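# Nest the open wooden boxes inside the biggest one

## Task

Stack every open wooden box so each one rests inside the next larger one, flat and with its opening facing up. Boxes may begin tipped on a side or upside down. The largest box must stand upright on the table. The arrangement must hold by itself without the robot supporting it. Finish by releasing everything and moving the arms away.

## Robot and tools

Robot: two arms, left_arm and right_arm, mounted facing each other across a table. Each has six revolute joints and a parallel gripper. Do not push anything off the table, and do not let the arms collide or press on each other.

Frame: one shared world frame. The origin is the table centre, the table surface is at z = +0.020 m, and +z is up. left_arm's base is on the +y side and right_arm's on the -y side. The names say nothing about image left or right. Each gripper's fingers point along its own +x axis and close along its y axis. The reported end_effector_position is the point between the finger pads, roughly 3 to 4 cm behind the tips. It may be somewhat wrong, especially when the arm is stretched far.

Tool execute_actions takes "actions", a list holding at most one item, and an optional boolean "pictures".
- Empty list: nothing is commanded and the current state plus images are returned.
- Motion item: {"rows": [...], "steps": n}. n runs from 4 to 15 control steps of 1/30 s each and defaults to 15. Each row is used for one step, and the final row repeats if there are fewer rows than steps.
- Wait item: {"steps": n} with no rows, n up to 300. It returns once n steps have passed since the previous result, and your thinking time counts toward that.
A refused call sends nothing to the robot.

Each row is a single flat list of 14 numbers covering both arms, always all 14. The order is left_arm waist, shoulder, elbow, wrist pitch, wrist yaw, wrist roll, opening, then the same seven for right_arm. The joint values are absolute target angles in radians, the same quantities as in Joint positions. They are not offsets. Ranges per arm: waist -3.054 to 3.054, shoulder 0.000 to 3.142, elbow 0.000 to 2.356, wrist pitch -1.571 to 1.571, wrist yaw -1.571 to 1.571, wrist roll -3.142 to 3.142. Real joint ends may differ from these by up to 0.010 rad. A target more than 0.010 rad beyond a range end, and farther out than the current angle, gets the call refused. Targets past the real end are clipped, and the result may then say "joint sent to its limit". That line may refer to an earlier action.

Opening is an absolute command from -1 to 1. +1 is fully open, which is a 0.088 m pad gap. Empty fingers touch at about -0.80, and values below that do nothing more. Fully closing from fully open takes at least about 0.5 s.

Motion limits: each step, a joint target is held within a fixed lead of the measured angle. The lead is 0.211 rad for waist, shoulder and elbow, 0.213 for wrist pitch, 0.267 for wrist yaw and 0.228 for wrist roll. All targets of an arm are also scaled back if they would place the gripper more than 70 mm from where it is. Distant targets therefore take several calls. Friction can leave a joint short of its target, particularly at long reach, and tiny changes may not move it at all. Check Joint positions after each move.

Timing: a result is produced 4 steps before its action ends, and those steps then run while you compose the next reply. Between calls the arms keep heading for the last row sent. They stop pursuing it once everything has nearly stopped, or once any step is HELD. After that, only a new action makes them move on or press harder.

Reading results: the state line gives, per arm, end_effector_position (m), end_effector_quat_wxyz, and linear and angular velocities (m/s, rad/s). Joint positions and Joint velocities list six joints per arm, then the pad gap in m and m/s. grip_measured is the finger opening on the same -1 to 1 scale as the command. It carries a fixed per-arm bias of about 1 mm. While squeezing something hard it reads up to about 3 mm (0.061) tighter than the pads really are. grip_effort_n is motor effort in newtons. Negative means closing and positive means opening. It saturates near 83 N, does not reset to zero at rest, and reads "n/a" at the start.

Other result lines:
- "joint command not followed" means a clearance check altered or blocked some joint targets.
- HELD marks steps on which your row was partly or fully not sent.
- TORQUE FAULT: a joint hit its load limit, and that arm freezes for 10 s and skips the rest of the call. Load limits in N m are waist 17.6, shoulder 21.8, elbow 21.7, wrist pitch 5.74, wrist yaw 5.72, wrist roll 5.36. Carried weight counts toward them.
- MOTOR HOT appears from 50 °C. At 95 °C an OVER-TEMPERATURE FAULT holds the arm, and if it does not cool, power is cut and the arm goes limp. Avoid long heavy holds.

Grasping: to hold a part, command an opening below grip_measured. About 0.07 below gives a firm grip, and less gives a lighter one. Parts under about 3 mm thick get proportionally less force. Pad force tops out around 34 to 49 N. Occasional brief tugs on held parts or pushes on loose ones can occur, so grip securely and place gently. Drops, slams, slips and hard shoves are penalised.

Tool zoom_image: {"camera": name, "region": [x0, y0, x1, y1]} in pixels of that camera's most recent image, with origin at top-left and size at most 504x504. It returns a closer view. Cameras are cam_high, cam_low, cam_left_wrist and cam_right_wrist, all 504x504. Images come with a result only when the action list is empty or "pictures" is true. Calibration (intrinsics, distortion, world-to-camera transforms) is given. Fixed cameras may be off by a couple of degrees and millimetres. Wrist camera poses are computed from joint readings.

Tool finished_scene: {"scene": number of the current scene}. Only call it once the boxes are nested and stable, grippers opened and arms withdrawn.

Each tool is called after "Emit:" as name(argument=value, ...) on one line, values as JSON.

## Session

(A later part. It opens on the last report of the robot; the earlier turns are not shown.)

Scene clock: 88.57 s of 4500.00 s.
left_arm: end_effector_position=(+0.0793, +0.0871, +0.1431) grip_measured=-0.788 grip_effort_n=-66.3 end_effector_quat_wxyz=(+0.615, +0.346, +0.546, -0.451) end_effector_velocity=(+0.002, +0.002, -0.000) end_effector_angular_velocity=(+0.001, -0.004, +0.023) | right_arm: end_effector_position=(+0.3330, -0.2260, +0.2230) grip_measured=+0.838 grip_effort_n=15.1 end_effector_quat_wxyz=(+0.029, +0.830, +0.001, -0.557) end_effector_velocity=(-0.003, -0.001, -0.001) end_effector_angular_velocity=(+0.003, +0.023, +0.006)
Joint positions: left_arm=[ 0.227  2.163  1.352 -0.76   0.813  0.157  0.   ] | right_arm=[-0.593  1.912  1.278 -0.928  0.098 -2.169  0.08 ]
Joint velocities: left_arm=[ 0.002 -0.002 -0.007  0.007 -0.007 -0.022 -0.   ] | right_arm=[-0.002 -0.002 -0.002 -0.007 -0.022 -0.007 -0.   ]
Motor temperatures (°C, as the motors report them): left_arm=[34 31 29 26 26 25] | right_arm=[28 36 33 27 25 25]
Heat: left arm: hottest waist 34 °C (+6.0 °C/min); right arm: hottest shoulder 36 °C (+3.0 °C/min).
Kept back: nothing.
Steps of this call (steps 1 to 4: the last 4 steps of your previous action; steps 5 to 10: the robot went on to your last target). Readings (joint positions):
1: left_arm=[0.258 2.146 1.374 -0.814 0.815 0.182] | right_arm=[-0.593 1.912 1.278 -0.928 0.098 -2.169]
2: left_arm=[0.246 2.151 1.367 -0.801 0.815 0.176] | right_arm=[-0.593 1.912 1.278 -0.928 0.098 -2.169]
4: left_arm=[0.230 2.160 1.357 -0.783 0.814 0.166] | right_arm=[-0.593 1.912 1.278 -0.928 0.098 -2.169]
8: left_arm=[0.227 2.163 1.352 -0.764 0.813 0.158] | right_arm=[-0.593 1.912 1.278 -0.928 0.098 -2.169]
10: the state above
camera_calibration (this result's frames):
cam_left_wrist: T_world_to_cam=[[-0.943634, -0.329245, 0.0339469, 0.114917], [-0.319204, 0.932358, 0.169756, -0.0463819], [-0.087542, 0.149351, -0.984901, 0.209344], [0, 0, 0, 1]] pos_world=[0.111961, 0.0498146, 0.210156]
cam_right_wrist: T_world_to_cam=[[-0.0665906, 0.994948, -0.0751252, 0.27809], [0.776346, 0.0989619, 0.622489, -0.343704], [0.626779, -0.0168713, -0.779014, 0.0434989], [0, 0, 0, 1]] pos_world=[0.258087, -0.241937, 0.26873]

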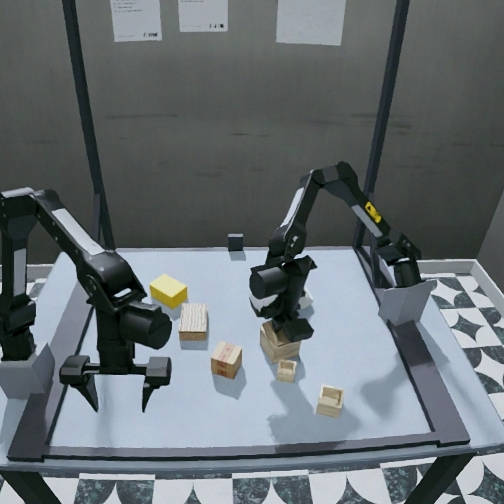

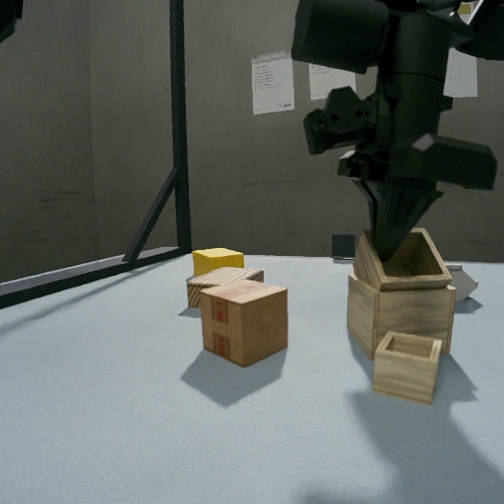

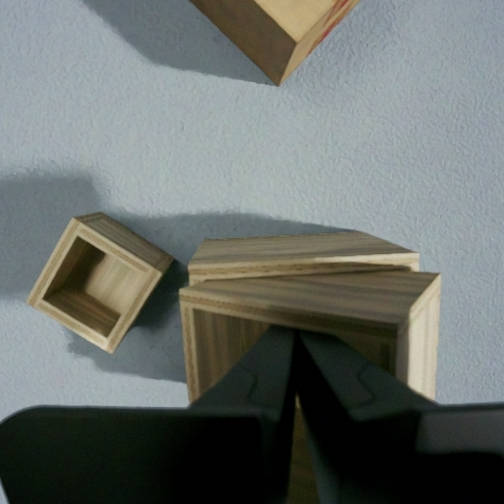

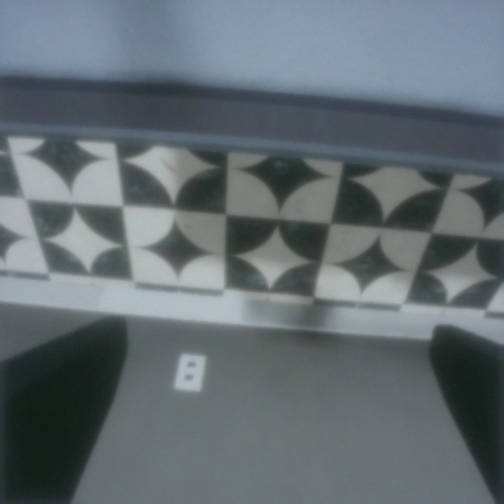

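Emit:
execute_actions(actions=[{"rows":[[0.215,2.18,1.335,-0.72,0.808,0.135,-0.8,-0.593,1.912,1.278,-0.928,0.098,-2.169,0.84],[0.215,2.18,1.335,-0.72,0.808,0.135,-0.8,-0.593,1.912,1.278,-0.928,0.098,-2.169,0.84],[0.205,2.195,1.318,-0.685,0.805,0.118,-0.8,-0.593,1.912,1.278,-0.928,0.098,-2.169,0.84],[0.205,2.195,1.318,-0.685,0.805,0.118,-0.8,-0.593,1.912,1.278,-0.928,0.098,-2.169,0.84],[0.205,2.195,1.318,-0.685,0.805,0.118,-0.8,-0.593,1.912,1.278,-0.928,0.098,-2.169,0.84],[0.205,2.195,1.318,-0.685,0.805,0.118,-0.8,-0.593,1.912,1.278,-0.928,0.098,-2.169,0.84],[0.205,2.195,1.318,-0.685,0.805,0.118,-0.8,-0.593,1.912,1.278,-0.928,0.098,-2.169,0.84],[0.22,2.195,1.318,-0.685,0.805,0.118,-0.8,-0.593,1.912,1.278,-0.928,0.098,-2.169,0.84],[0.235,2.195,1.318,-0.685,0.805,0.118,-0.8,-0.593,1.912,1.278,-0.928,0.098,-2.169,0.84],[0.25,2.195,1.318,-0.685,0.805,0.118,-0.8,-0.593,1.912,1.278,-0.928,0.098,-2.169,0.84]],"steps":15}])

Emit:
execute_actions(actions=[{"steps":10}], pictures=true)

Scene clock: 89.23 s of 4500.00 s.
left_arm: end_effector_position=(+0.0854, +0.0894, +0.1300) grip_measured=-0.788 grip_effort_n=-66.3 end_effector_quat_wxyz=(+0.618, +0.343, +0.548, -0.447) end_effector_velocity=(+0.052, +0.016, +0.042) end_effector_angular_velocity=(-0.099, -0.056, +0.160) | right_arm: end_effector_position=(+0.3330, -0.2260, +0.2230) grip_measured=+0.838 grip_effort_n=15.1 end_effector_quat_wxyz=(+0.029, +0.830, +0.001, -0.557) end_effector_velocity=(+0.000, +0.001, +0.000) end_effector_angular_velocity=(+0.002, +0.003, +0.021)
Joint positions: left_arm=[ 0.216  2.185  1.323 -0.694  0.81   0.124  0.   ] | right_arm=[-0.593  1.912  1.278 -0.928  0.098 -2.169  0.08 ]
Joint velocities: left_arm=[ 0.168  0.002 -0.012  0.022 -0.022 -0.037 -0.   ] | right_arm=[-0.002 -0.002 -0.002  0.007 -0.007 -0.022  0.   ]
Motor temperatures (°C, as the motors report them): left_arm=[34 31 29 26 26 25] | right_arm=[28 36 33 27 25 25]
Heat: left arm: hottest waist 34 °C (+6.1 °C/min); right arm: hottest shoulder 36 °C (+3.0 °C/min).
Steps of this call (steps 1 to 9: the robot went on to your last target; steps 10 to 20: the first 11 steps of this action). Readings (joint positions):
10: left_arm=[0.227 2.163 1.349 -0.753 0.813 0.152] | right_arm=[-0.593 1.912 1.278 -0.928 0.098 -2.169]
11: left_arm=[0.226 2.164 1.347 -0.745 0.813 0.149] | right_arm=[-0.593 1.912 1.278 -0.928 0.098 -2.169]
13: left_arm=[0.221 2.167 1.340 -0.723 0.812 0.139] | right_arm=[-0.593 1.912 1.278 -0.928 0.098 -2.169]
17: left_arm=[0.209 2.181 1.327 -0.701 0.810 0.127] | right_arm=[-0.593 1.912 1.278 -0.928 0.098 -2.169]
20: the state above

Scene clock: 89.57 s of 4500.00 s.
left_arm: end_effector_position=(+0.0941, +0.0914, +0.1376) grip_measured=-0.788 grip_effort_n=-66.3 end_effector_quat_wxyz=(+0.629, +0.333, +0.544, -0.444) end_effector_velocity=(+0.000, -0.000, -0.000) end_effector_angular_velocity=(+0.001, -0.005, +0.016) | right_arm: end_effector_position=(+0.3330, -0.2260, +0.2230) grip_measured=+0.838 grip_effort_n=15.1 end_effector_quat_wxyz=(+0.029, +0.830, +0.001, -0.557) end_effector_velocity=(-0.002, -0.002, +0.001) end_effector_angular_velocity=(-0.000, +0.008, +0.005)
Joint positions: left_arm=[ 0.245  2.185  1.323 -0.689  0.809  0.121  0.   ] | right_arm=[-0.593  1.912  1.278 -0.928  0.098 -2.169  0.08 ]
Joint velocities: left_arm=[-0.002 -0.002 -0.002  0.007 -0.007 -0.022  0.   ] | right_arm=[-0.002 -0.007 -0.002 -0.007 -0.007 -0.007 -0.   ]
Motor temperatures (°C, as the motors report them): left_arm=[34 31 29 26 26 25] | right_arm=[28 36 33 27 25 25]
Heat: left arm: hottest waist 34 °C (+6.0 °C/min); right arm: hottest shoulder 36 °C (+3.0 °C/min).
Kept back: nothing.
Steps of this call (steps 1 to 4: the last 4 steps of your previous action; steps 5 to 10: the robot went on to your last target). Readings (joint positions):
1: left_arm=[0.222 2.185 1.323 -0.692 0.810 0.123] | right_arm=[-0.593 1.912 1.278 -0.928 0.098 -2.169]
2: left_arm=[0.228 2.185 1.323 -0.691 0.809 0.123] | right_arm=[-0.593 1.912 1.278 -0.928 0.098 -2.169]
4: left_arm=[0.239 2.185 1.323 -0.689 0.809 0.122] | right_arm=[-0.593 1.912 1.278 -0.928 0.098 -2.169]
8: left_arm=[0.245 2.185 1.323 -0.689 0.809 0.121] | right_arm=[-0.593 1.912 1.278 -0.928 0.098 -2.169]
10: the state above
camera_calibration (this result's frames):
cam_left_wrist: T_world_to_cam=[[-0.931766, -0.361754, 0.0307667, 0.132811], [-0.35382, 0.923783, 0.146409, -0.0375527], [-0.0813858, 0.125533, -0.988746, 0.206706], [0, 0, 0, 1]] pos_world=[0.127285, 0.0567871, 0.205792]
cam_right_wrist: T_world_to_cam=[[-0.0665906, 0.994948, -0.0751252, 0.27809], [0.776346, 0.0989619, 0.622489, -0.343704], [0.626779, -0.0168713, -0.779014, 0.0434989], [0, 0, 0, 1]] pos_world=[0.258087, -0.241937, 0.26873]

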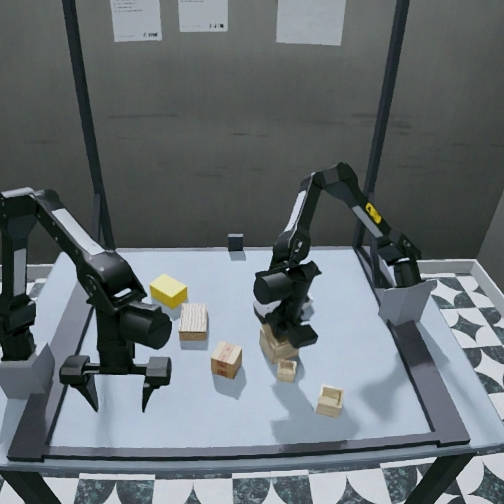

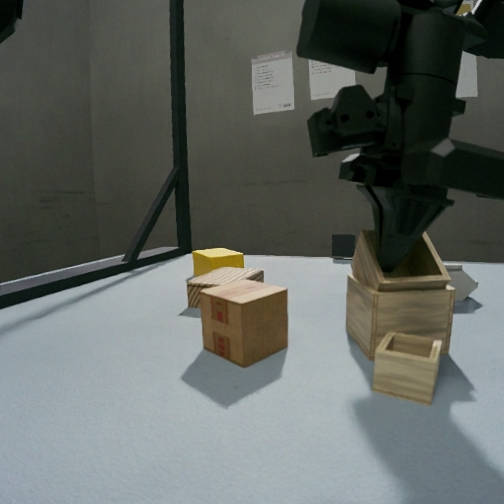

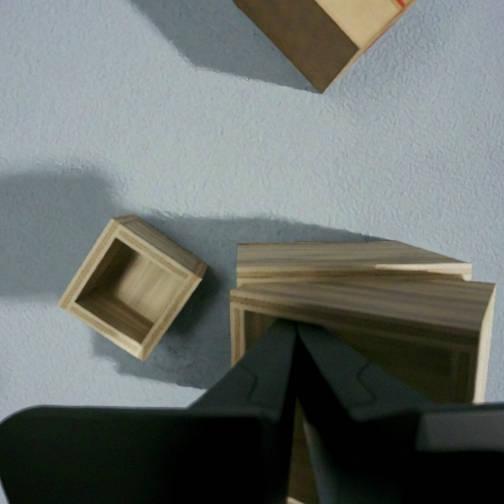

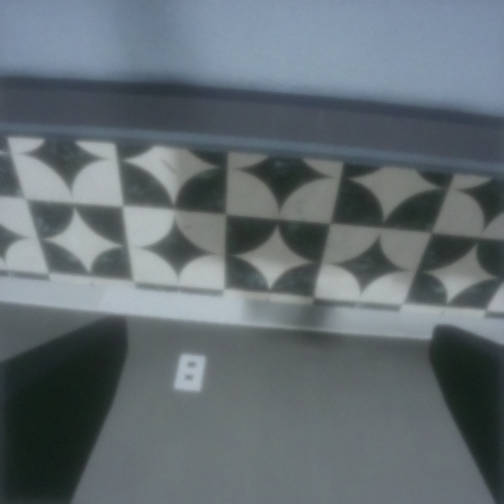

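Emit:
execute_actions(actions=[{"rows":[[0.21,2.185,1.323,-0.694,0.81,0.124,-0.8,-0.593,1.912,1.278,-0.928,0.098,-2.169,0.84],[0.21,2.185,1.323,-0.694,0.81,0.124,-0.8,-0.593,1.912,1.278,-0.928,0.098,-2.169,0.84],[0.21,2.185,1.323,-0.694,0.81,0.124,-0.8,-0.593,1.912,1.278,-0.928,0.098,-2.169,0.84],[0.21,2.185,1.323,-0.694,0.81,0.124,-0.8,-0.593,1.912,1.278,-0.928,0.098,-2.169,0.84],[0.21,2.185,1.323,-0.694,0.81,0.124,-0.8,-0.593,1.912,1.278,-0.928,0.098,-2.169,0.84],[0.21,2.185,1.323,-0.694,0.81,0.124,0.0,-0.593,1.912,1.278,-0.928,0.098,-2.169,0.84]],"steps":15}])

Emit:
execute_actions(actions=[{"steps":12}], pictures=true)

Scene clock: 90.17 s of 4500.00 s.
left_arm: end_effector_position=(+0.0832, +0.0899, +0.1304) grip_measured=-0.220 grip_effort_n=70.5 end_effector_quat_wxyz=(+0.616, +0.338, +0.553, -0.448) end_effector_velocity=(+0.014, -0.002, +0.102) end_effector_angular_velocity=(-0.259, +0.073, +0.149) | right_arm: end_effector_position=(+0.3330, -0.2260, +0.2230) grip_measured=+0.838 grip_effort_n=14.7 end_effector_quat_wxyz=(+0.029, +0.830, +0.001, -0.557) end_effector_velocity=(+0.000, -0.003, +0.000) end_effector_angular_velocity=(-0.017, -0.002, +0.015)
Joint positions: left_arm=[ 0.217  2.184  1.323 -0.702  0.822  0.124  0.028] | right_arm=[-0.593  1.912  1.278 -0.928  0.098 -2.169  0.08 ]
Joint velocities: left_arm=[ 0.242 -0.139 -0.002 -0.095  0.168 -0.022  0.097] | right_arm=[-0.002 -0.002 -0.002 -0.007  0.007 -0.022  0.   ]
Motor temperatures (°C, as the motors report them): left_arm=[34 31 29 26 26 25] | right_arm=[28 36 33 27 25 25]
Heat: left arm: hottest waist 34 °C (+6.1 °C/min); right arm: hottest shoulder 36 °C (+3.0 °C/min).
Steps of this call (steps 1 to 7: the robot went on to your last target; steps 8 to 18: the first 11 steps of this action). Readings (joint positions):
8: left_arm=[0.244 2.185 1.323 -0.688 0.809 0.121] | right_arm=[-0.593 1.912 1.278 -0.928 0.098 -2.169]
9: left_arm=[0.241 2.185 1.323 -0.688 0.809 0.121] | right_arm=[-0.593 1.912 1.278 -0.928 0.098 -2.169]
11: left_arm=[0.229 2.185 1.323 -0.689 0.809 0.121] | right_arm=[-0.593 1.912 1.278 -0.928 0.098 -2.169]
15: left_arm=[0.211 2.185 1.323 -0.691 0.809 0.121] | right_arm=[-0.593 1.912 1.278 -0.928 0.098 -2.169]
18: the state above

Scene clock: 90.57 s of 4500.00 s.
left_arm: end_effector_position=(+0.0866, +0.0880, +0.1381) grip_measured=-0.088 grip_effort_n=83.0 end_effector_quat_wxyz=(+0.623, +0.334, +0.544, -0.452) end_effector_velocity=(+0.001, -0.002, +0.003) end_effector_angular_velocity=(-0.008, -0.013, -0.001) | right_arm: end_effector_position=(+0.3330, -0.2260, +0.2230) grip_measured=+0.838 grip_effort_n=15.1 end_effector_quat_wxyz=(+0.029, +0.830, +0.001, -0.557) end_effector_velocity=(-0.005, +0.001, -0.002) end_effector_angular_velocity=(+0.016, +0.035, -0.005)
Joint positions: left_arm=[ 0.233  2.174  1.325 -0.696  0.822  0.124  0.035] | right_arm=[-0.593  1.912  1.278 -0.928  0.098 -2.169  0.08 ]
Joint velocities: left_arm=[ 0.002 -0.007  0.002  0.007 -0.007 -0.007 -0.   ] | right_arm=[-0.002 -0.002 -0.002 -0.007 -0.037  0.007 -0.   ]
Motor temperatures (°C, as the motors report them): left_arm=[34 31 29 26 26 25] | right_arm=[28 36 33 27 25 25]
Heat: left arm: hottest waist 34 °C (+6.0 °C/min); right arm: hottest shoulder 36 °C (+3.0 °C/min).
Kept back: nothing.
Steps of this call (steps 1 to 4: the last 4 steps of your previous action; steps 5 to 12: the robot went on to your last target). Readings (joint positions):
1: left_arm=[0.225 2.179 1.323 -0.702 0.823 0.124] | right_arm=[-0.593 1.912 1.278 -0.928 0.098 -2.169]
2: left_arm=[0.231 2.175 1.324 -0.702 0.823 0.124] | right_arm=[-0.593 1.912 1.278 -0.928 0.098 -2.169]
4: left_arm=[0.233 2.174 1.325 -0.696 0.822 0.124] | right_arm=[-0.593 1.912 1.278 -0.928 0.098 -2.169]
8: left_arm=[0.233 2.174 1.325 -0.696 0.822 0.124] | right_arm=[-0.593 1.912 1.278 -0.928 0.098 -2.169]
12: the state above
camera_calibration (this result's frames):
cam_left_wrist: T_world_to_cam=[[-0.937365, -0.345767, 0.0423317, 0.122083], [-0.336397, 0.930054, 0.147772, -0.0393233], [-0.0904654, 0.124276, -0.988115, 0.20777], [0, 0, 0, 1]] pos_world=[0.120004, 0.0529641, 0.205944]
cam_right_wrist: T_world_to_cam=[[-0.0665906, 0.994948, -0.0751252, 0.27809], [0.776346, 0.0989619, 0.622489, -0.343704], [0.626779, -0.0168713, -0.779014, 0.0434989], [0, 0, 0, 1]] pos_world=[0.258087, -0.241937, 0.26873]

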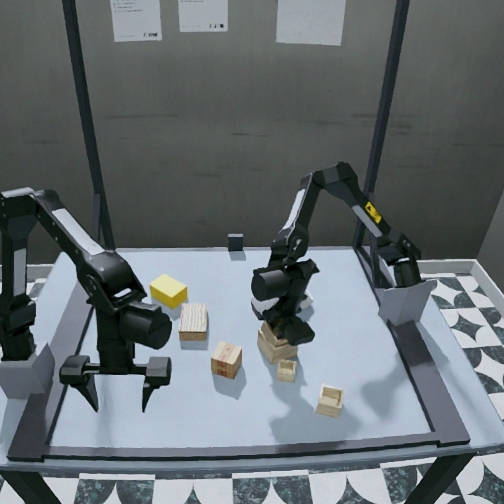

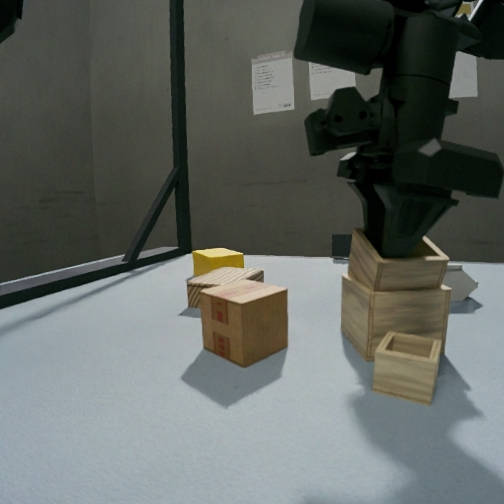

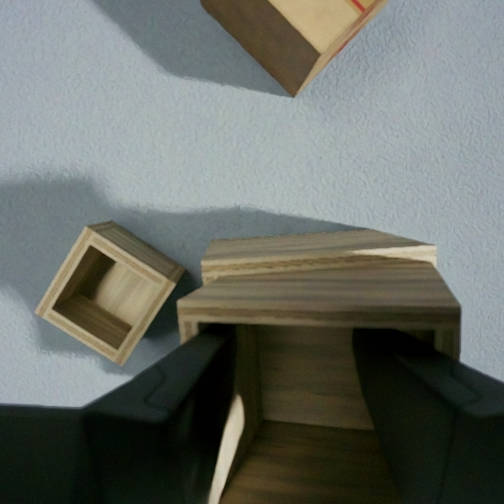

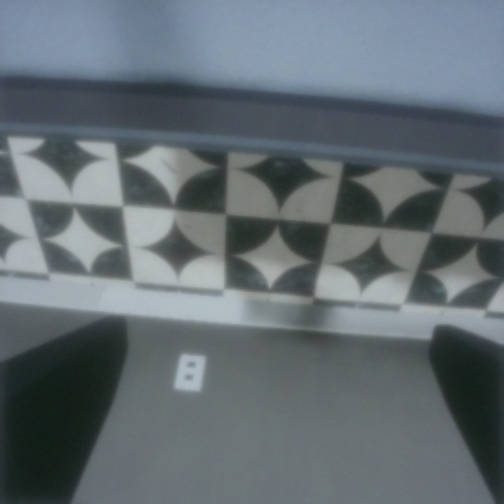

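Emit:
execute_actions(actions=[{"rows":[[0.233,2.174,1.325,-0.696,0.822,0.124,-0.8,-0.593,1.912,1.278,-0.928,0.098,-2.169,0.84]],"steps":15}])

Emit:
execute_actions(actions=[{"steps":8}], pictures=true)

Scene clock: 91.03 s of 4500.00 s.
left_arm: end_effector_position=(+0.0854, +0.0877, +0.1365) grip_measured=-0.752 grip_effort_n=-18.8 end_effector_quat_wxyz=(+0.621, +0.337, +0.544, -0.452) end_effector_velocity=(-0.001, +0.003, -0.002) end_effector_angular_velocity=(+0.020, -0.012, +0.010) | right_arm: end_effector_position=(+0.3330, -0.2260, +0.2230) grip_measured=+0.838 grip_effort_n=14.7 end_effector_quat_wxyz=(+0.029, +0.830, +0.001, -0.557) end_effector_velocity=(-0.000, -0.003, +0.000) end_effector_angular_velocity=(-0.003, +0.010, -0.001)
Joint positions: left_arm=[ 0.228  2.174  1.324 -0.695  0.82   0.124  0.002] | right_arm=[-0.593  1.912  1.278 -0.928  0.098 -2.169  0.08 ]
Joint velocities: left_arm=[-0.007 -0.007 -0.007 -0.007 -0.022 -0.007 -0.018] | right_arm=[-0.007 -0.002 -0.002 -0.007 -0.007 -0.007 -0.   ]
Motor temperatures (°C, as the motors report them): left_arm=[34 31 29 26 26 25] | right_arm=[28 36 33 27 25 25]
Heat: left arm: hottest waist 34 °C (+6.1 °C/min); right arm: hottest shoulder 36 °C (+3.0 °C/min).
Steps of this call (steps 1 to 3: the robot went on to your last target; steps 4 to 14: the first 11 steps of this action). Readings (joint positions):
4: left_arm=[0.234 2.174 1.325 -0.696 0.822 0.124] | right_arm=[-0.593 1.912 1.278 -0.928 0.098 -2.169]
5: left_arm=[0.233 2.174 1.325 -0.695 0.821 0.124] | right_arm=[-0.593 1.912 1.278 -0.928 0.098 -2.169]
7: left_arm=[0.229 2.174 1.324 -0.695 0.820 0.124] | right_arm=[-0.593 1.912 1.278 -0.928 0.098 -2.169]
11: left_arm=[0.228 2.174 1.324 -0.695 0.820 0.124] | right_arm=[-0.593 1.912 1.278 -0.928 0.098 -2.169]
14: the state above

Scene clock: 91.30 s of 4500.00 s.
left_arm: end_effector_position=(+0.0854, +0.0877, +0.1365) grip_measured=-0.788 grip_effort_n=-50.5 end_effector_quat_wxyz=(+0.621, +0.337, +0.544, -0.452) end_effector_velocity=(+0.003, -0.004, +0.002) end_effector_angular_velocity=(-0.007, -0.029, +0.003) | right_arm: end_effector_position=(+0.3330, -0.2260, +0.2230) grip_measured=+0.838 grip_effort_n=15.1 end_effector_quat_wxyz=(+0.029, +0.830, +0.001, -0.557) end_effector_velocity=(+0.002, -0.000, +0.001) end_effector_angular_velocity=(+0.000, -0.010, +0.005)
Joint positions: left_arm=[ 0.228  2.174  1.324 -0.695  0.82   0.124  0.   ] | right_arm=[-0.593  1.912  1.278 -0.928  0.098 -2.169  0.08 ]
Joint velocities: left_arm=[-0.002 -0.007  0.002  0.022 -0.022 -0.022 -0.   ] | right_arm=[-0.002 -0.002 -0.002  0.007  0.007 -0.007 -0.   ]
Motor temperatures (°C, as the motors report them): left_arm=[34 31 29 26 26 25] | right_arm=[28 36 33 27 25 25]
Heat: left arm: hottest waist 34 °C (+6.1 °C/min); right arm: hottest shoulder 36 °C (+3.0 °C/min).
Kept back: nothing.
Steps of this call (steps 1 to 4: the last 4 steps of your previous action; steps 5 to 8: the robot went on to your last target). Readings (joint positions):
1: left_arm=[0.228 2.174 1.324 -0.695 0.820 0.124] | right_arm=[-0.593 1.912 1.278 -0.928 0.098 -2.169]
2: left_arm=[0.228 2.174 1.324 -0.695 0.820 0.124] | right_arm=[-0.593 1.912 1.278 -0.928 0.098 -2.169]
4: left_arm=[0.228 2.174 1.324 -0.695 0.820 0.124] | right_arm=[-0.593 1.912 1.278 -0.928 0.098 -2.169]
8: the state above
camera_calibration (this result's frames):
cam_left_wrist: T_world_to_cam=[[-0.93881, -0.342099, 0.0400547, 0.120972], [-0.332694, 0.930759, 0.151667, -0.0401298], [-0.0891662, 0.12906, -0.98762, 0.20551], [0, 0, 0, 1]] pos_world=[0.118544, 0.0522126, 0.204206]
cam_right_wrist: T_world_to_cam=[[-0.0665906, 0.994948, -0.0751252, 0.27809], [0.776346, 0.0989619, 0.622489, -0.343704], [0.626779, -0.0168713, -0.779014, 0.0434989], [0, 0, 0, 1]] pos_world=[0.258087, -0.241937, 0.26873]

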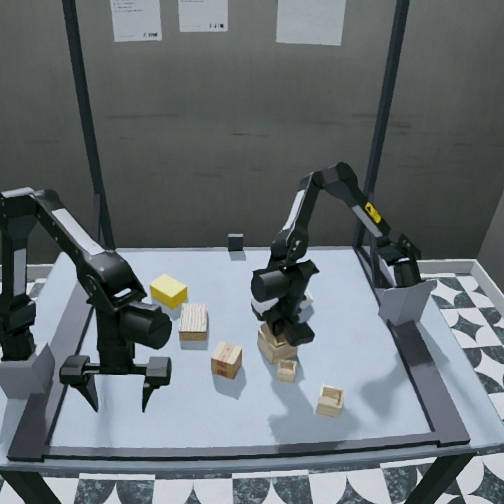

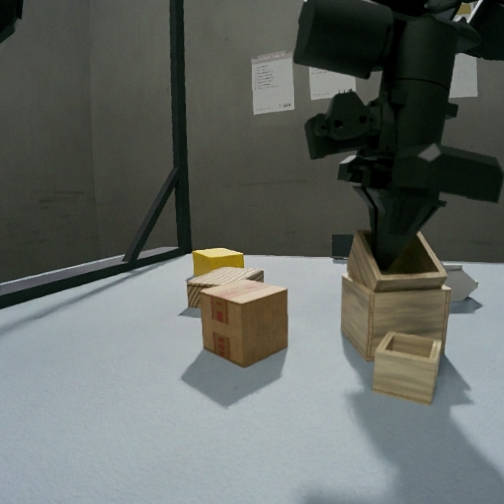

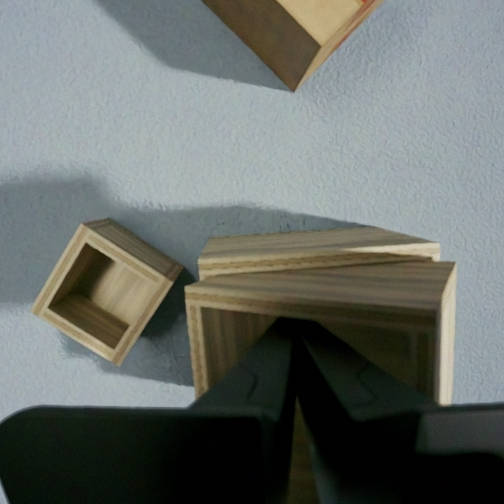

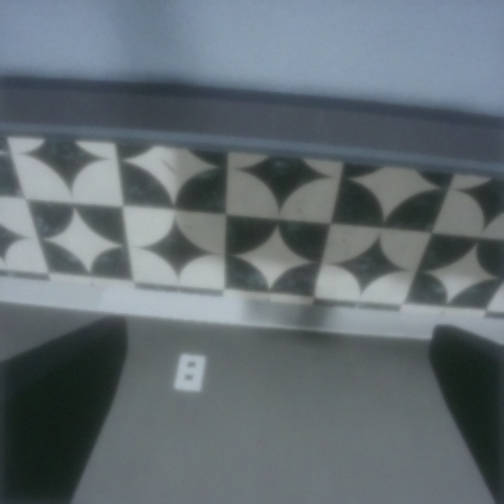

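Emit:
execute_actions(actions=[{"rows":[[0.228,2.174,1.324,-0.695,0.82,0.124,0.0,-0.593,1.912,1.278,-0.928,0.098,-2.169,0.84]],"steps":15}])

Emit:
execute_actions(actions=[{"rows":[[0.235,2.2,1.31,-0.66,0.815,0.1,0.0,-0.593,1.912,1.278,-0.928,0.098,-2.169,0.84],[0.235,2.2,1.305,-0.65,0.815,0.1,0.0,-0.593,1.912,1.278,-0.928,0.098,-2.169,0.84],[0.23,2.2,1.3,-0.64,0.815,0.095,0.0,-0.593,1.912,1.278,-0.928,0.098,-2.169,0.84],[0.22,2.2,1.3,-0.635,0.815,0.09,0.0,-0.593,1.912,1.278,-0.928,0.098,-2.169,0.84]],"steps":15}], pictures=true)

Scene clock: 91.90 s of 4500.00 s.
left_arm: end_effector_position=(+0.0878, +0.0883, +0.1410) grip_measured=-0.062 grip_effort_n=83.0 end_effector_quat_wxyz=(+0.625, +0.330, +0.544, -0.453) end_effector_velocity=(+0.009, +0.005, +0.008) end_effector_angular_velocity=(-0.012, -0.006, +0.051) | right_arm: end_effector_position=(+0.3330, -0.2260, +0.2230) grip_measured=+0.838 grip_effort_n=14.7 end_effector_quat_wxyz=(+0.029, +0.830, +0.001, -0.557) end_effector_velocity=(-0.000, -0.003, +0.000) end_effector_angular_velocity=(-0.003, +0.010, -0.001)
Joint positions: left_arm=[ 0.241  2.171  1.324 -0.698  0.826  0.124  0.036] | right_arm=[-0.593  1.912  1.278 -0.928  0.098 -2.169  0.08 ]
Joint velocities: left_arm=[ 0.032 -0.002 -0.002 -0.007 -0.007 -0.022  0.016] | right_arm=[-0.007 -0.002 -0.002 -0.007 -0.007 -0.007  0.   ]
Motor temperatures (°C, as the motors report them): left_arm=[34 31 29 26 26 25] | right_arm=[28 36 33 27 25 25]
Heat: left arm: hottest waist 34 °C (+6.0 °C/min); right arm: hottest shoulder 36 °C (+3.0 °C/min).
Steps of this call (steps 1 to 7: the robot went on to your last target; steps 8 to 18: the first 11 steps of this action). Readings (joint positions):
8: left_arm=[0.228 2.174 1.324 -0.695 0.820 0.124] | right_arm=[-0.593 1.912 1.278 -0.928 0.098 -2.169]
9: left_arm=[0.228 2.174 1.324 -0.695 0.820 0.124] | right_arm=[-0.593 1.912 1.278 -0.928 0.098 -2.169]
11: left_arm=[0.228 2.174 1.324 -0.695 0.820 0.124] | right_arm=[-0.593 1.912 1.278 -0.928 0.098 -2.169]
15: left_arm=[0.231 2.174 1.324 -0.696 0.823 0.124] | right_arm=[-0.593 1.912 1.278 -0.928 0.098 -2.169]
18: the state above

Scene clock: 92.40 s of 4500.00 s.
left_arm: end_effector_position=(+0.0914, +0.0849, +0.1401) grip_measured=-0.058 grip_effort_n=83.0 end_effector_quat_wxyz=(+0.632, +0.323, +0.536, -0.457) end_effector_velocity=(+0.001, +0.002, -0.003) end_effector_angular_velocity=(+0.000, -0.001, +0.031) | right_arm: end_effector_position=(+0.3330, -0.2260, +0.2230) grip_measured=+0.838 grip_effort_n=15.1 end_effector_quat_wxyz=(+0.029, +0.830, +0.001, -0.557) end_effector_velocity=(-0.000, -0.002, +0.002) end_effector_angular_velocity=(+0.001, +0.008, +0.000)
Joint positions: left_arm=[ 0.242  2.172  1.312 -0.648  0.831  0.096  0.036] | right_arm=[-0.593  1.912  1.278 -0.928  0.098 -2.169  0.08 ]
Joint velocities: left_arm=[-0.002 -0.002 -0.017  0.022 -0.007 -0.037  0.   ] | right_arm=[-0.007 -0.007 -0.002 -0.007 -0.007 -0.007 -0.   ]
Motor temperatures (°C, as the motors report them): left_arm=[34 31 29 26 26 25] | right_arm=[28 36 33 27 25 25]
Heat: left arm: hottest waist 34 °C (+5.1 °C/min); right arm: hottest shoulder 36 °C (+3.0 °C/min).
Steps of this call (steps 1 to 4: the last 4 steps of your previous action; steps 5 to 15: the first 11 steps of this action). Readings (joint positions):
5: left_arm=[0.242 2.171 1.324 -0.697 0.827 0.123] | right_arm=[-0.593 1.912 1.278 -0.928 0.098 -2.169]
6: left_arm=[0.242 2.171 1.323 -0.690 0.827 0.120] | right_arm=[-0.593 1.912 1.278 -0.928 0.098 -2.169]
8: left_arm=[0.242 2.172 1.319 -0.669 0.828 0.111] | right_arm=[-0.593 1.912 1.278 -0.928 0.098 -2.169]
12: left_arm=[0.242 2.172 1.313 -0.654 0.830 0.100] | right_arm=[-0.593 1.912 1.278 -0.928 0.098 -2.169]
15: the state above
camera_calibration (this result's frames):
cam_left_wrist: T_world_to_cam=[[-0.934943, -0.351661, 0.0470789, 0.124973], [-0.344602, 0.931626, 0.115424, -0.0299455], [-0.08445, 0.0916909, -0.9922, 0.213409], [0, 0, 0, 1]] pos_world=[0.124546, 0.0522787, 0.209317]
cam_right_wrist: T_world_to_cam=[[-0.0665906, 0.994948, -0.0751252, 0.27809], [0.776346, 0.0989619, 0.622489, -0.343704], [0.626779, -0.0168713, -0.779014, 0.0434989], [0, 0, 0, 1]] pos_world=[0.258087, -0.241937, 0.26873]

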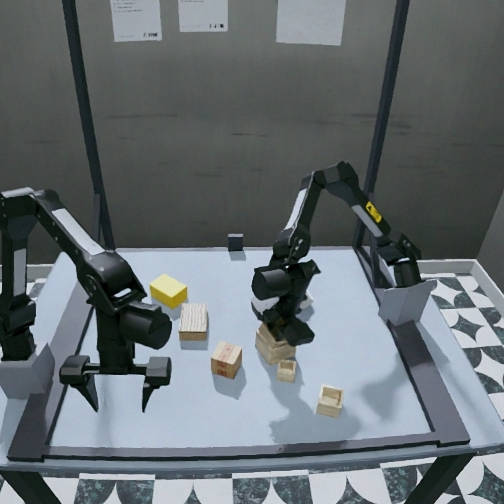

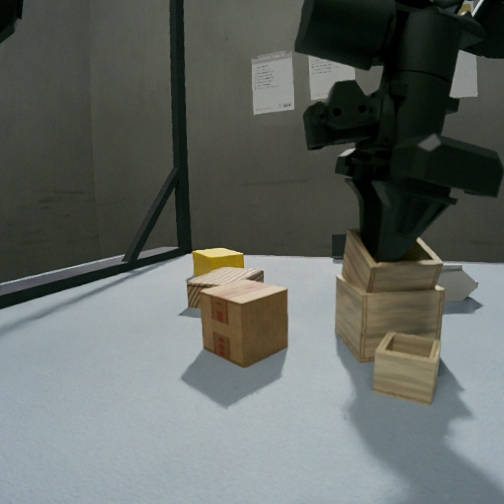

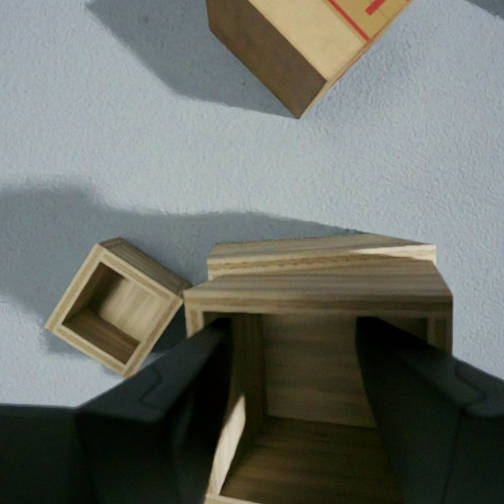

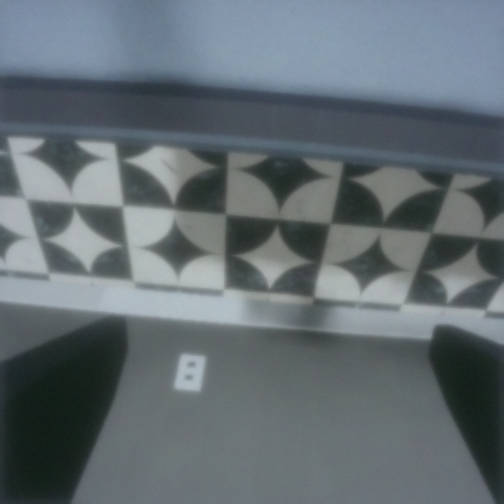

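Emit:
execute_actions(actions=[{"rows":[[0.26,2.15,1.335,-0.70,0.835,0.125,0.3,-0.593,1.912,1.278,-0.928,0.098,-2.169,0.84],[0.27,2.145,1.345,-0.73,0.835,0.14,0.3,-0.593,1.912,1.278,-0.928,0.098,-2.169,0.84],[0.28,2.14,1.36,-0.76,0.835,0.155,0.3,-0.593,1.912,1.278,-0.928,0.098,-2.169,0.84],[0.29,2.135,1.37,-0.79,0.835,0.17,0.3,-0.593,1.912,1.278,-0.928,0.098,-2.169,0.84]],"steps":15}])

Emit:
execute_actions(actions=[{"steps":10}], pictures=true)

Scene clock: 92.90 s of 4500.00 s.
left_arm: end_effector_position=(+0.0890, +0.0897, +0.1618) grip_measured=+0.035 grip_effort_n=83.0 end_effector_quat_wxyz=(+0.629, +0.323, +0.542, -0.453) end_effector_velocity=(-0.007, -0.003, +0.026) end_effector_angular_velocity=(-0.017, -0.003, -0.006) | right_arm: end_effector_position=(+0.3330, -0.2260, +0.2230) grip_measured=+0.838 grip_effort_n=15.1 end_effector_quat_wxyz=(+0.029, +0.830, +0.001, -0.557) end_effector_velocity=(+0.002, -0.000, +0.001) end_effector_angular_velocity=(+0.000, -0.010, +0.005)
Joint positions: left_arm=[ 0.282  2.152  1.357 -0.776  0.832  0.161  0.041] | right_arm=[-0.593  1.912  1.278 -0.928  0.098 -2.169  0.08 ]
Joint velocities: left_arm=[ 0.032 -0.042  0.042 -0.095  0.007  0.037 -0.   ] | right_arm=[-0.002 -0.002 -0.002  0.007  0.007 -0.007 -0.   ]
Motor temperatures (°C, as the motors report them): left_arm=[34 31 29 26 26 25] | right_arm=[28 36 33 27 25 25]
Heat: left arm: hottest waist 34 °C (+5.0 °C/min); right arm: hottest shoulder 36 °C (+3.0 °C/min).
Steps of this call (steps 1 to 4: the last 4 steps of your previous action; steps 5 to 15: the first 11 steps of this action). Readings (joint positions):
5: left_arm=[0.243 2.171 1.312 -0.649 0.831 0.096] | right_arm=[-0.593 1.912 1.278 -0.928 0.098 -2.169]
6: left_arm=[0.245 2.170 1.316 -0.659 0.831 0.101] | right_arm=[-0.593 1.912 1.278 -0.928 0.098 -2.169]
8: left_arm=[0.253 2.169 1.331 -0.702 0.832 0.122] | right_arm=[-0.593 1.912 1.278 -0.928 0.098 -2.169]
12: left_arm=[0.275 2.158 1.350 -0.760 0.832 0.152] | right_arm=[-0.593 1.912 1.278 -0.928 0.098 -2.169]
15: the state above

Scene clock: 93.23 s of 4500.00 s.
left_arm: end_effector_position=(+0.0881, +0.0899, +0.1631) grip_measured=+0.035 grip_effort_n=83.0 end_effector_quat_wxyz=(+0.628, +0.324, +0.543, -0.453) end_effector_velocity=(+0.003, +0.005, +0.001) end_effector_angular_velocity=(+0.028, -0.024, +0.012) | right_arm: end_effector_position=(+0.3330, -0.2260, +0.2230) grip_measured=+0.838 grip_effort_n=15.1 end_effector_quat_wxyz=(+0.029, +0.830, +0.001, -0.557) end_effector_velocity=(-0.001, -0.002, -0.000) end_effector_angular_velocity=(-0.010, +0.011, +0.017)
Joint positions: left_arm=[ 0.283  2.15   1.361 -0.787  0.832  0.167  0.041] | right_arm=[-0.593  1.912  1.278 -0.928  0.098 -2.169  0.08 ]
Joint velocities: left_arm=[ 0.002 -0.002  0.002 -0.022 -0.037  0.007 -0.   ] | right_arm=[-0.002 -0.002 -0.002 -0.007 -0.007 -0.022 -0.   ]
Motor temperatures (°C, as the motors report them): left_arm=[34 31 30 26 26 25] | right_arm=[28 36 33 27 25 25]
Heat: left arm: hottest waist 34 °C (+5.1 °C/min); right arm: hottest shoulder 36 °C (+3.0 °C/min).
Kept back: nothing.
Steps of this call (steps 1 to 4: the last 4 steps of your previous action; steps 5 to 10: the robot went on to your last target). Readings (joint positions):
1: left_arm=[0.283 2.151 1.358 -0.779 0.832 0.162] | right_arm=[-0.593 1.912 1.278 -0.928 0.098 -2.169]
2: left_arm=[0.283 2.150 1.359 -0.781 0.832 0.163] | right_arm=[-0.593 1.912 1.278 -0.928 0.098 -2.169]
4: left_arm=[0.283 2.150 1.360 -0.784 0.832 0.165] | right_arm=[-0.593 1.912 1.278 -0.928 0.098 -2.169]
8: left_arm=[0.283 2.150 1.361 -0.786 0.832 0.166] | right_arm=[-0.593 1.912 1.278 -0.928 0.098 -2.169]
10: the state above
camera_calibration (this result's frames):
cam_left_wrist: T_world_to_cam=[[-0.932647, -0.357181, 0.0509083, 0.12226], [-0.348305, 0.928161, 0.13115, -0.0403626], [-0.0940956, 0.104585, -0.990055, 0.234852], [0, 0, 0, 1]] pos_world=[0.122065, 0.0565699, 0.231585]
cam_right_wrist: T_world_to_cam=[[-0.0665906, 0.994948, -0.0751252, 0.27809], [0.776346, 0.0989619, 0.622489, -0.343704], [0.626779, -0.0168713, -0.779014, 0.0434989], [0, 0, 0, 1]] pos_world=[0.258087, -0.241937, 0.26873]

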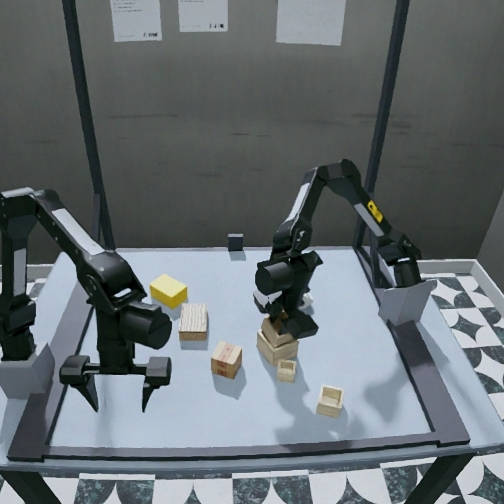

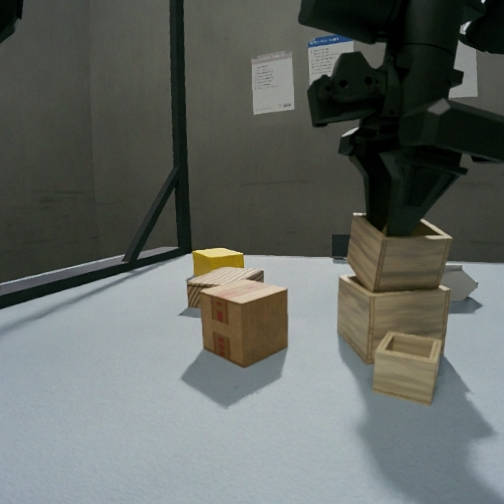

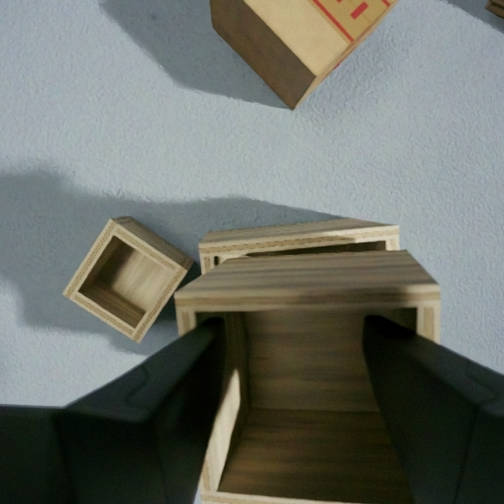

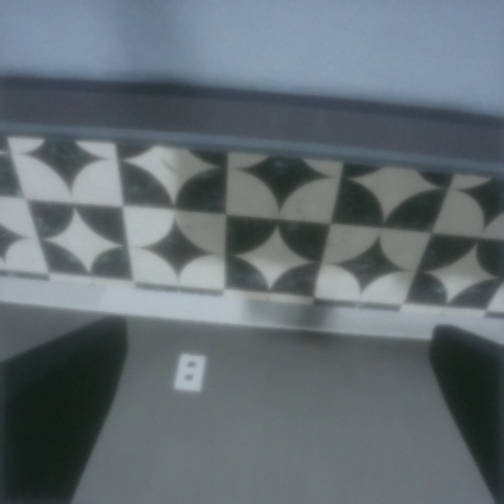

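Emit:
execute_actions(actions=[{"rows":[[0.302,2.15,1.361,-0.787,0.832,0.167,0.3,-0.593,1.912,1.278,-0.928,0.098,-2.169,0.84]],"steps":15}], pictures=true)

Scene clock: 93.80 s of 4500.00 s.
left_arm: end_effector_position=(+0.0915, +0.0912, +0.1665) grip_measured=+0.035 grip_effort_n=83.0 end_effector_quat_wxyz=(+0.632, +0.320, +0.542, -0.452) end_effector_velocity=(-0.004, -0.000, +0.001) end_effector_angular_velocity=(-0.001, +0.006, -0.009) | right_arm: end_effector_position=(+0.3330, -0.2260, +0.2230) grip_measured=+0.838 grip_effort_n=15.1 end_effector_quat_wxyz=(+0.029, +0.830, +0.001, -0.557) end_effector_velocity=(-0.003, -0.001, +0.001) end_effector_angular_velocity=(-0.011, -0.005, +0.012)
Joint positions: left_arm=[ 0.296  2.15   1.361 -0.787  0.832  0.167  0.041] | right_arm=[-0.593  1.912  1.278 -0.928  0.098 -2.169  0.08 ]
Joint velocities: left_arm=[-0.002 -0.007 -0.002 -0.007  0.007  0.007 -0.   ] | right_arm=[ 0.007 -0.007 -0.002 -0.007  0.007 -0.007  0.   ]
Motor temperatures (°C, as the motors report them): left_arm=[34 31 30 26 26 25] | right_arm=[28 36 33 27 25 25]
Heat: left arm: hottest waist 34 °C (+5.0 °C/min); right arm: hottest shoulder 36 °C (+3.0 °C/min).
Steps of this call (steps 1 to 6: the robot went on to your last target; steps 7 to 17: the first 11 steps of this action). Readings (joint positions):
7: left_arm=[0.284 2.150 1.361 -0.787 0.832 0.167] | right_arm=[-0.593 1.912 1.278 -0.928 0.098 -2.169]
8: left_arm=[0.285 2.150 1.361 -0.787 0.832 0.167] | right_arm=[-0.593 1.912 1.278 -0.928 0.098 -2.169]
10: left_arm=[0.289 2.150 1.361 -0.787 0.832 0.167] | right_arm=[-0.593 1.912 1.278 -0.928 0.098 -2.169]
14: left_arm=[0.295 2.150 1.361 -0.787 0.832 0.167] | right_arm=[-0.593 1.912 1.278 -0.928 0.098 -2.169]
17: the state above
camera_calibration (this result's frames):
cam_left_wrist: T_world_to_cam=[[-0.929319, -0.365725, 0.0510966, 0.126161], [-0.357554, 0.925749, 0.123062, -0.0384326], [-0.0923095, 0.096094, -0.991083, 0.239167], [0, 0, 0, 1]] pos_world=[0.125579, 0.0587366, 0.235318]
cam_right_wrist: T_world_to_cam=[[-0.0665906, 0.994948, -0.0751252, 0.27809], [0.776346, 0.0989619, 0.622489, -0.343704], [0.626779, -0.0168713, -0.779014, 0.0434989], [0, 0, 0, 1]] pos_world=[0.258087, -0.241937, 0.26873]

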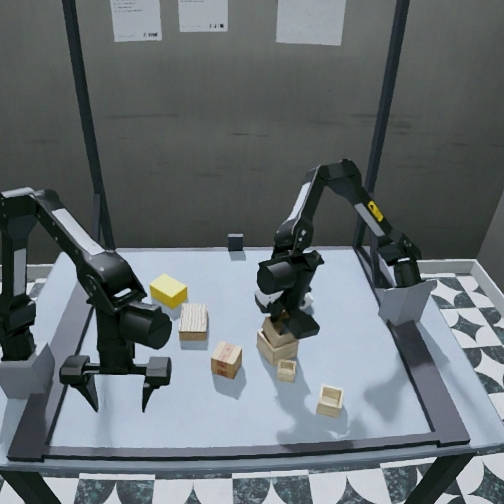

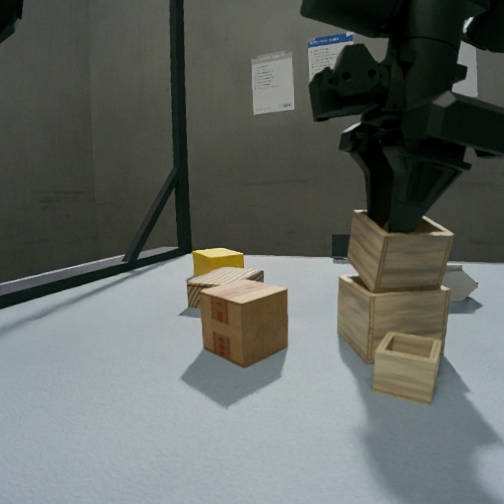

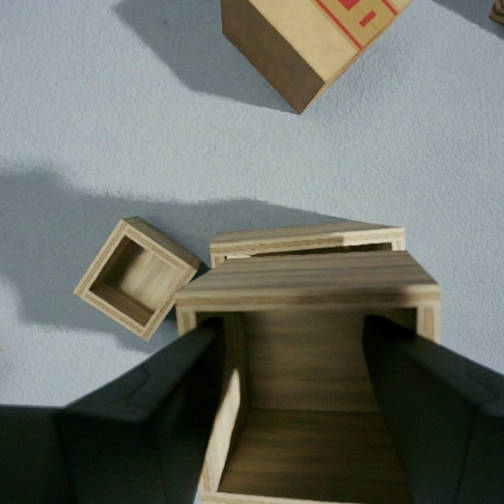

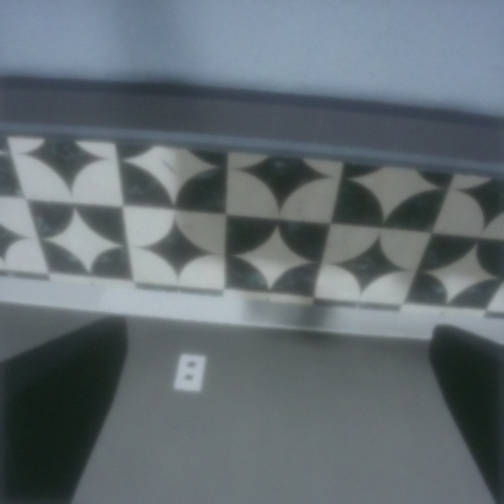

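Emit:
execute_actions(actions=[{"rows":[[0.285,2.175,1.35,-0.76,0.83,0.155,0.3,-0.593,1.912,1.278,-0.928,0.098,-2.169,0.84],[0.283,2.175,1.345,-0.75,0.83,0.15,0.3,-0.593,1.912,1.278,-0.928,0.098,-2.169,0.84],[0.28,2.172,1.337,-0.73,0.829,0.138,0.3,-0.593,1.912,1.278,-0.928,0.098,-2.169,0.84]],"steps":15}])

Emit:
execute_actions(actions=[{"steps":6}], pictures=true)

Scene clock: 94.37 s of 4500.00 s.
left_arm: end_effector_position=(+0.0926, +0.0894, +0.1564) grip_measured=+0.035 grip_effort_n=83.0 end_effector_quat_wxyz=(+0.632, +0.321, +0.541, -0.453) end_effector_velocity=(-0.002, +0.001, -0.002) end_effector_angular_velocity=(+0.007, +0.003, +0.030) | right_arm: end_effector_position=(+0.3330, -0.2260, +0.2230) grip_measured=+0.838 grip_effort_n=15.6 end_effector_quat_wxyz=(+0.029, +0.830, +0.001, -0.557) end_effector_velocity=(+0.000, -0.003, +0.000) end_effector_angular_velocity=(-0.012, -0.002, +0.001)
Joint positions: left_arm=[ 0.278  2.161  1.344 -0.737  0.832  0.143  0.041] | right_arm=[-0.593  1.912  1.278 -0.928  0.098 -2.169  0.08 ]
Joint velocities: left_arm=[-0.007 -0.007 -0.012  0.007 -0.007 -0.037 -0.   ] | right_arm=[-0.002 -0.002 -0.002 -0.007  0.007 -0.007 -0.   ]
Motor temperatures (°C, as the motors report them): left_arm=[34 31 30 26 26 25] | right_arm=[28 36 33 27 25 25]
Heat: left arm: hottest waist 34 °C (+5.1 °C/min); right arm: hottest shoulder 36 °C (+3.0 °C/min).
Steps of this call (steps 1 to 4: the last 4 steps of your previous action; steps 5 to 6: the robot went on to your last target; steps 7 to 17: the first 11 steps of this action). Readings (joint positions):
7: left_arm=[0.296 2.151 1.361 -0.786 0.832 0.167] | right_arm=[-0.593 1.912 1.278 -0.928 0.098 -2.169]
8: left_arm=[0.295 2.152 1.360 -0.779 0.832 0.165] | right_arm=[-0.593 1.912 1.278 -0.928 0.098 -2.169]
10: left_arm=[0.291 2.154 1.355 -0.760 0.832 0.156] | right_arm=[-0.593 1.912 1.278 -0.928 0.098 -2.169]
14: left_arm=[0.280 2.160 1.346 -0.742 0.832 0.146] | right_arm=[-0.593 1.912 1.278 -0.928 0.098 -2.169]
17: the state above

Scene clock: 94.57 s of 4500.00 s.
left_arm: end_effector_position=(+0.0929, +0.0892, +0.1564) grip_measured=+0.035 grip_effort_n=83.0 end_effector_quat_wxyz=(+0.633, +0.321, +0.540, -0.453) end_effector_velocity=(+0.002, +0.003, +0.000) end_effector_angular_velocity=(+0.014, -0.013, +0.018) | right_arm: end_effector_position=(+0.3330, -0.2260, +0.2230) grip_measured=+0.838 grip_effort_n=15.6 end_effector_quat_wxyz=(+0.029, +0.830, +0.001, -0.557) end_effector_velocity=(-0.003, -0.005, -0.002) end_effector_angular_velocity=(-0.020, +0.021, -0.001)
Joint positions: left_arm=[ 0.278  2.161  1.343 -0.734  0.832  0.142  0.041] | right_arm=[-0.593  1.912  1.278 -0.928  0.098 -2.169  0.08 ]
Joint velocities: left_arm=[ 0.002 -0.002 -0.002 -0.007 -0.022 -0.007 -0.   ] | right_arm=[-0.002  0.002 -0.002 -0.022 -0.007 -0.007 -0.   ]
Motor temperatures (°C, as the motors report them): left_arm=[34 31 30 26 26 25] | right_arm=[28 36 33 27 25 25]
Heat: left arm: hottest waist 34 °C (+5.0 °C/min); right arm: hottest shoulder 36 °C (+3.0 °C/min).
Kept back: nothing.
Steps of this call (steps 1 to 4: the last 4 steps of your previous action; steps 5 to 6: the robot went on to your last target). Readings (joint positions):
1: left_arm=[0.278 2.161 1.344 -0.736 0.832 0.143] | right_arm=[-0.593 1.912 1.278 -0.928 0.098 -2.169]
2: left_arm=[0.278 2.161 1.343 -0.735 0.832 0.142] | right_arm=[-0.593 1.912 1.278 -0.928 0.098 -2.169]
4: left_arm=[0.278 2.161 1.343 -0.734 0.832 0.142] | right_arm=[-0.593 1.912 1.278 -0.928 0.098 -2.169]
6: the state above
camera_calibration (this result's frames):
cam_left_wrist: T_world_to_cam=[[-0.930981, -0.361668, 0.0497111, 0.127212], [-0.35394, 0.927558, 0.119842, -0.0347843], [-0.0894529, 0.0939757, -0.991548, 0.229405], [0, 0, 0, 1]] pos_world=[0.126641, 0.0567144, 0.225311]
cam_right_wrist: T_world_to_cam=[[-0.0665906, 0.994948, -0.0751252, 0.27809], [0.776346, 0.0989619, 0.622489, -0.343704], [0.626779, -0.0168713, -0.779014, 0.0434989], [0, 0, 0, 1]] pos_world=[0.258087, -0.241937, 0.26873]

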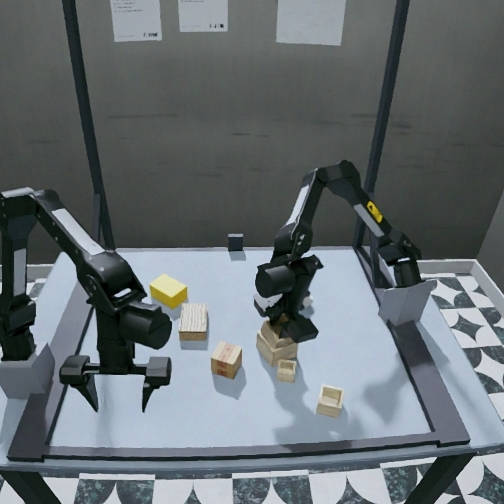

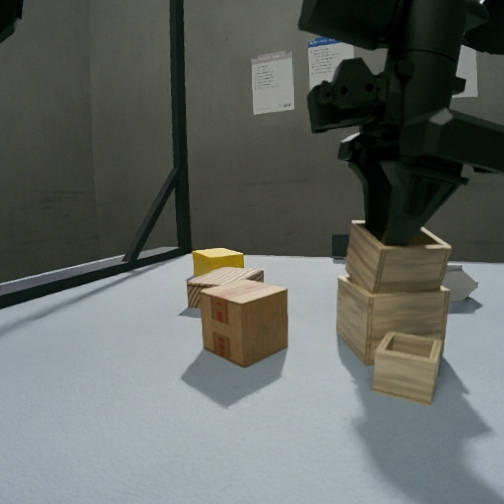

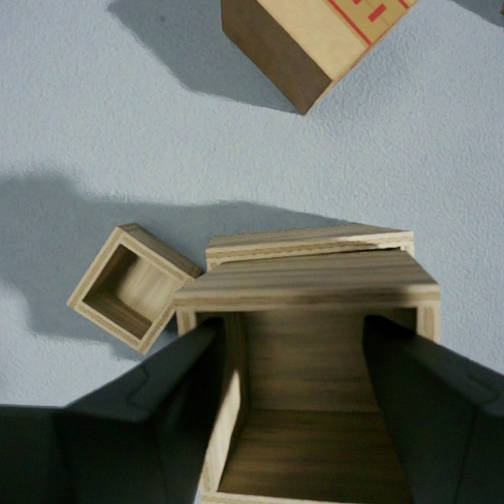

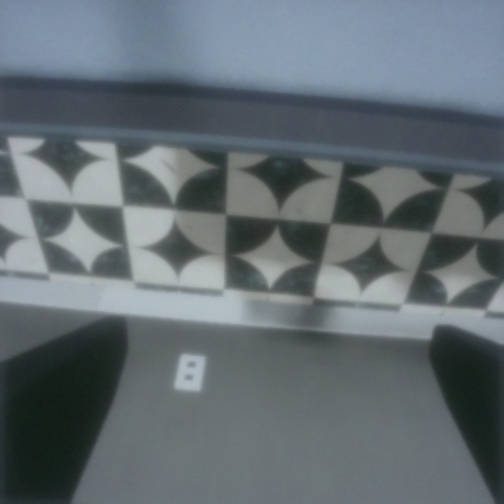

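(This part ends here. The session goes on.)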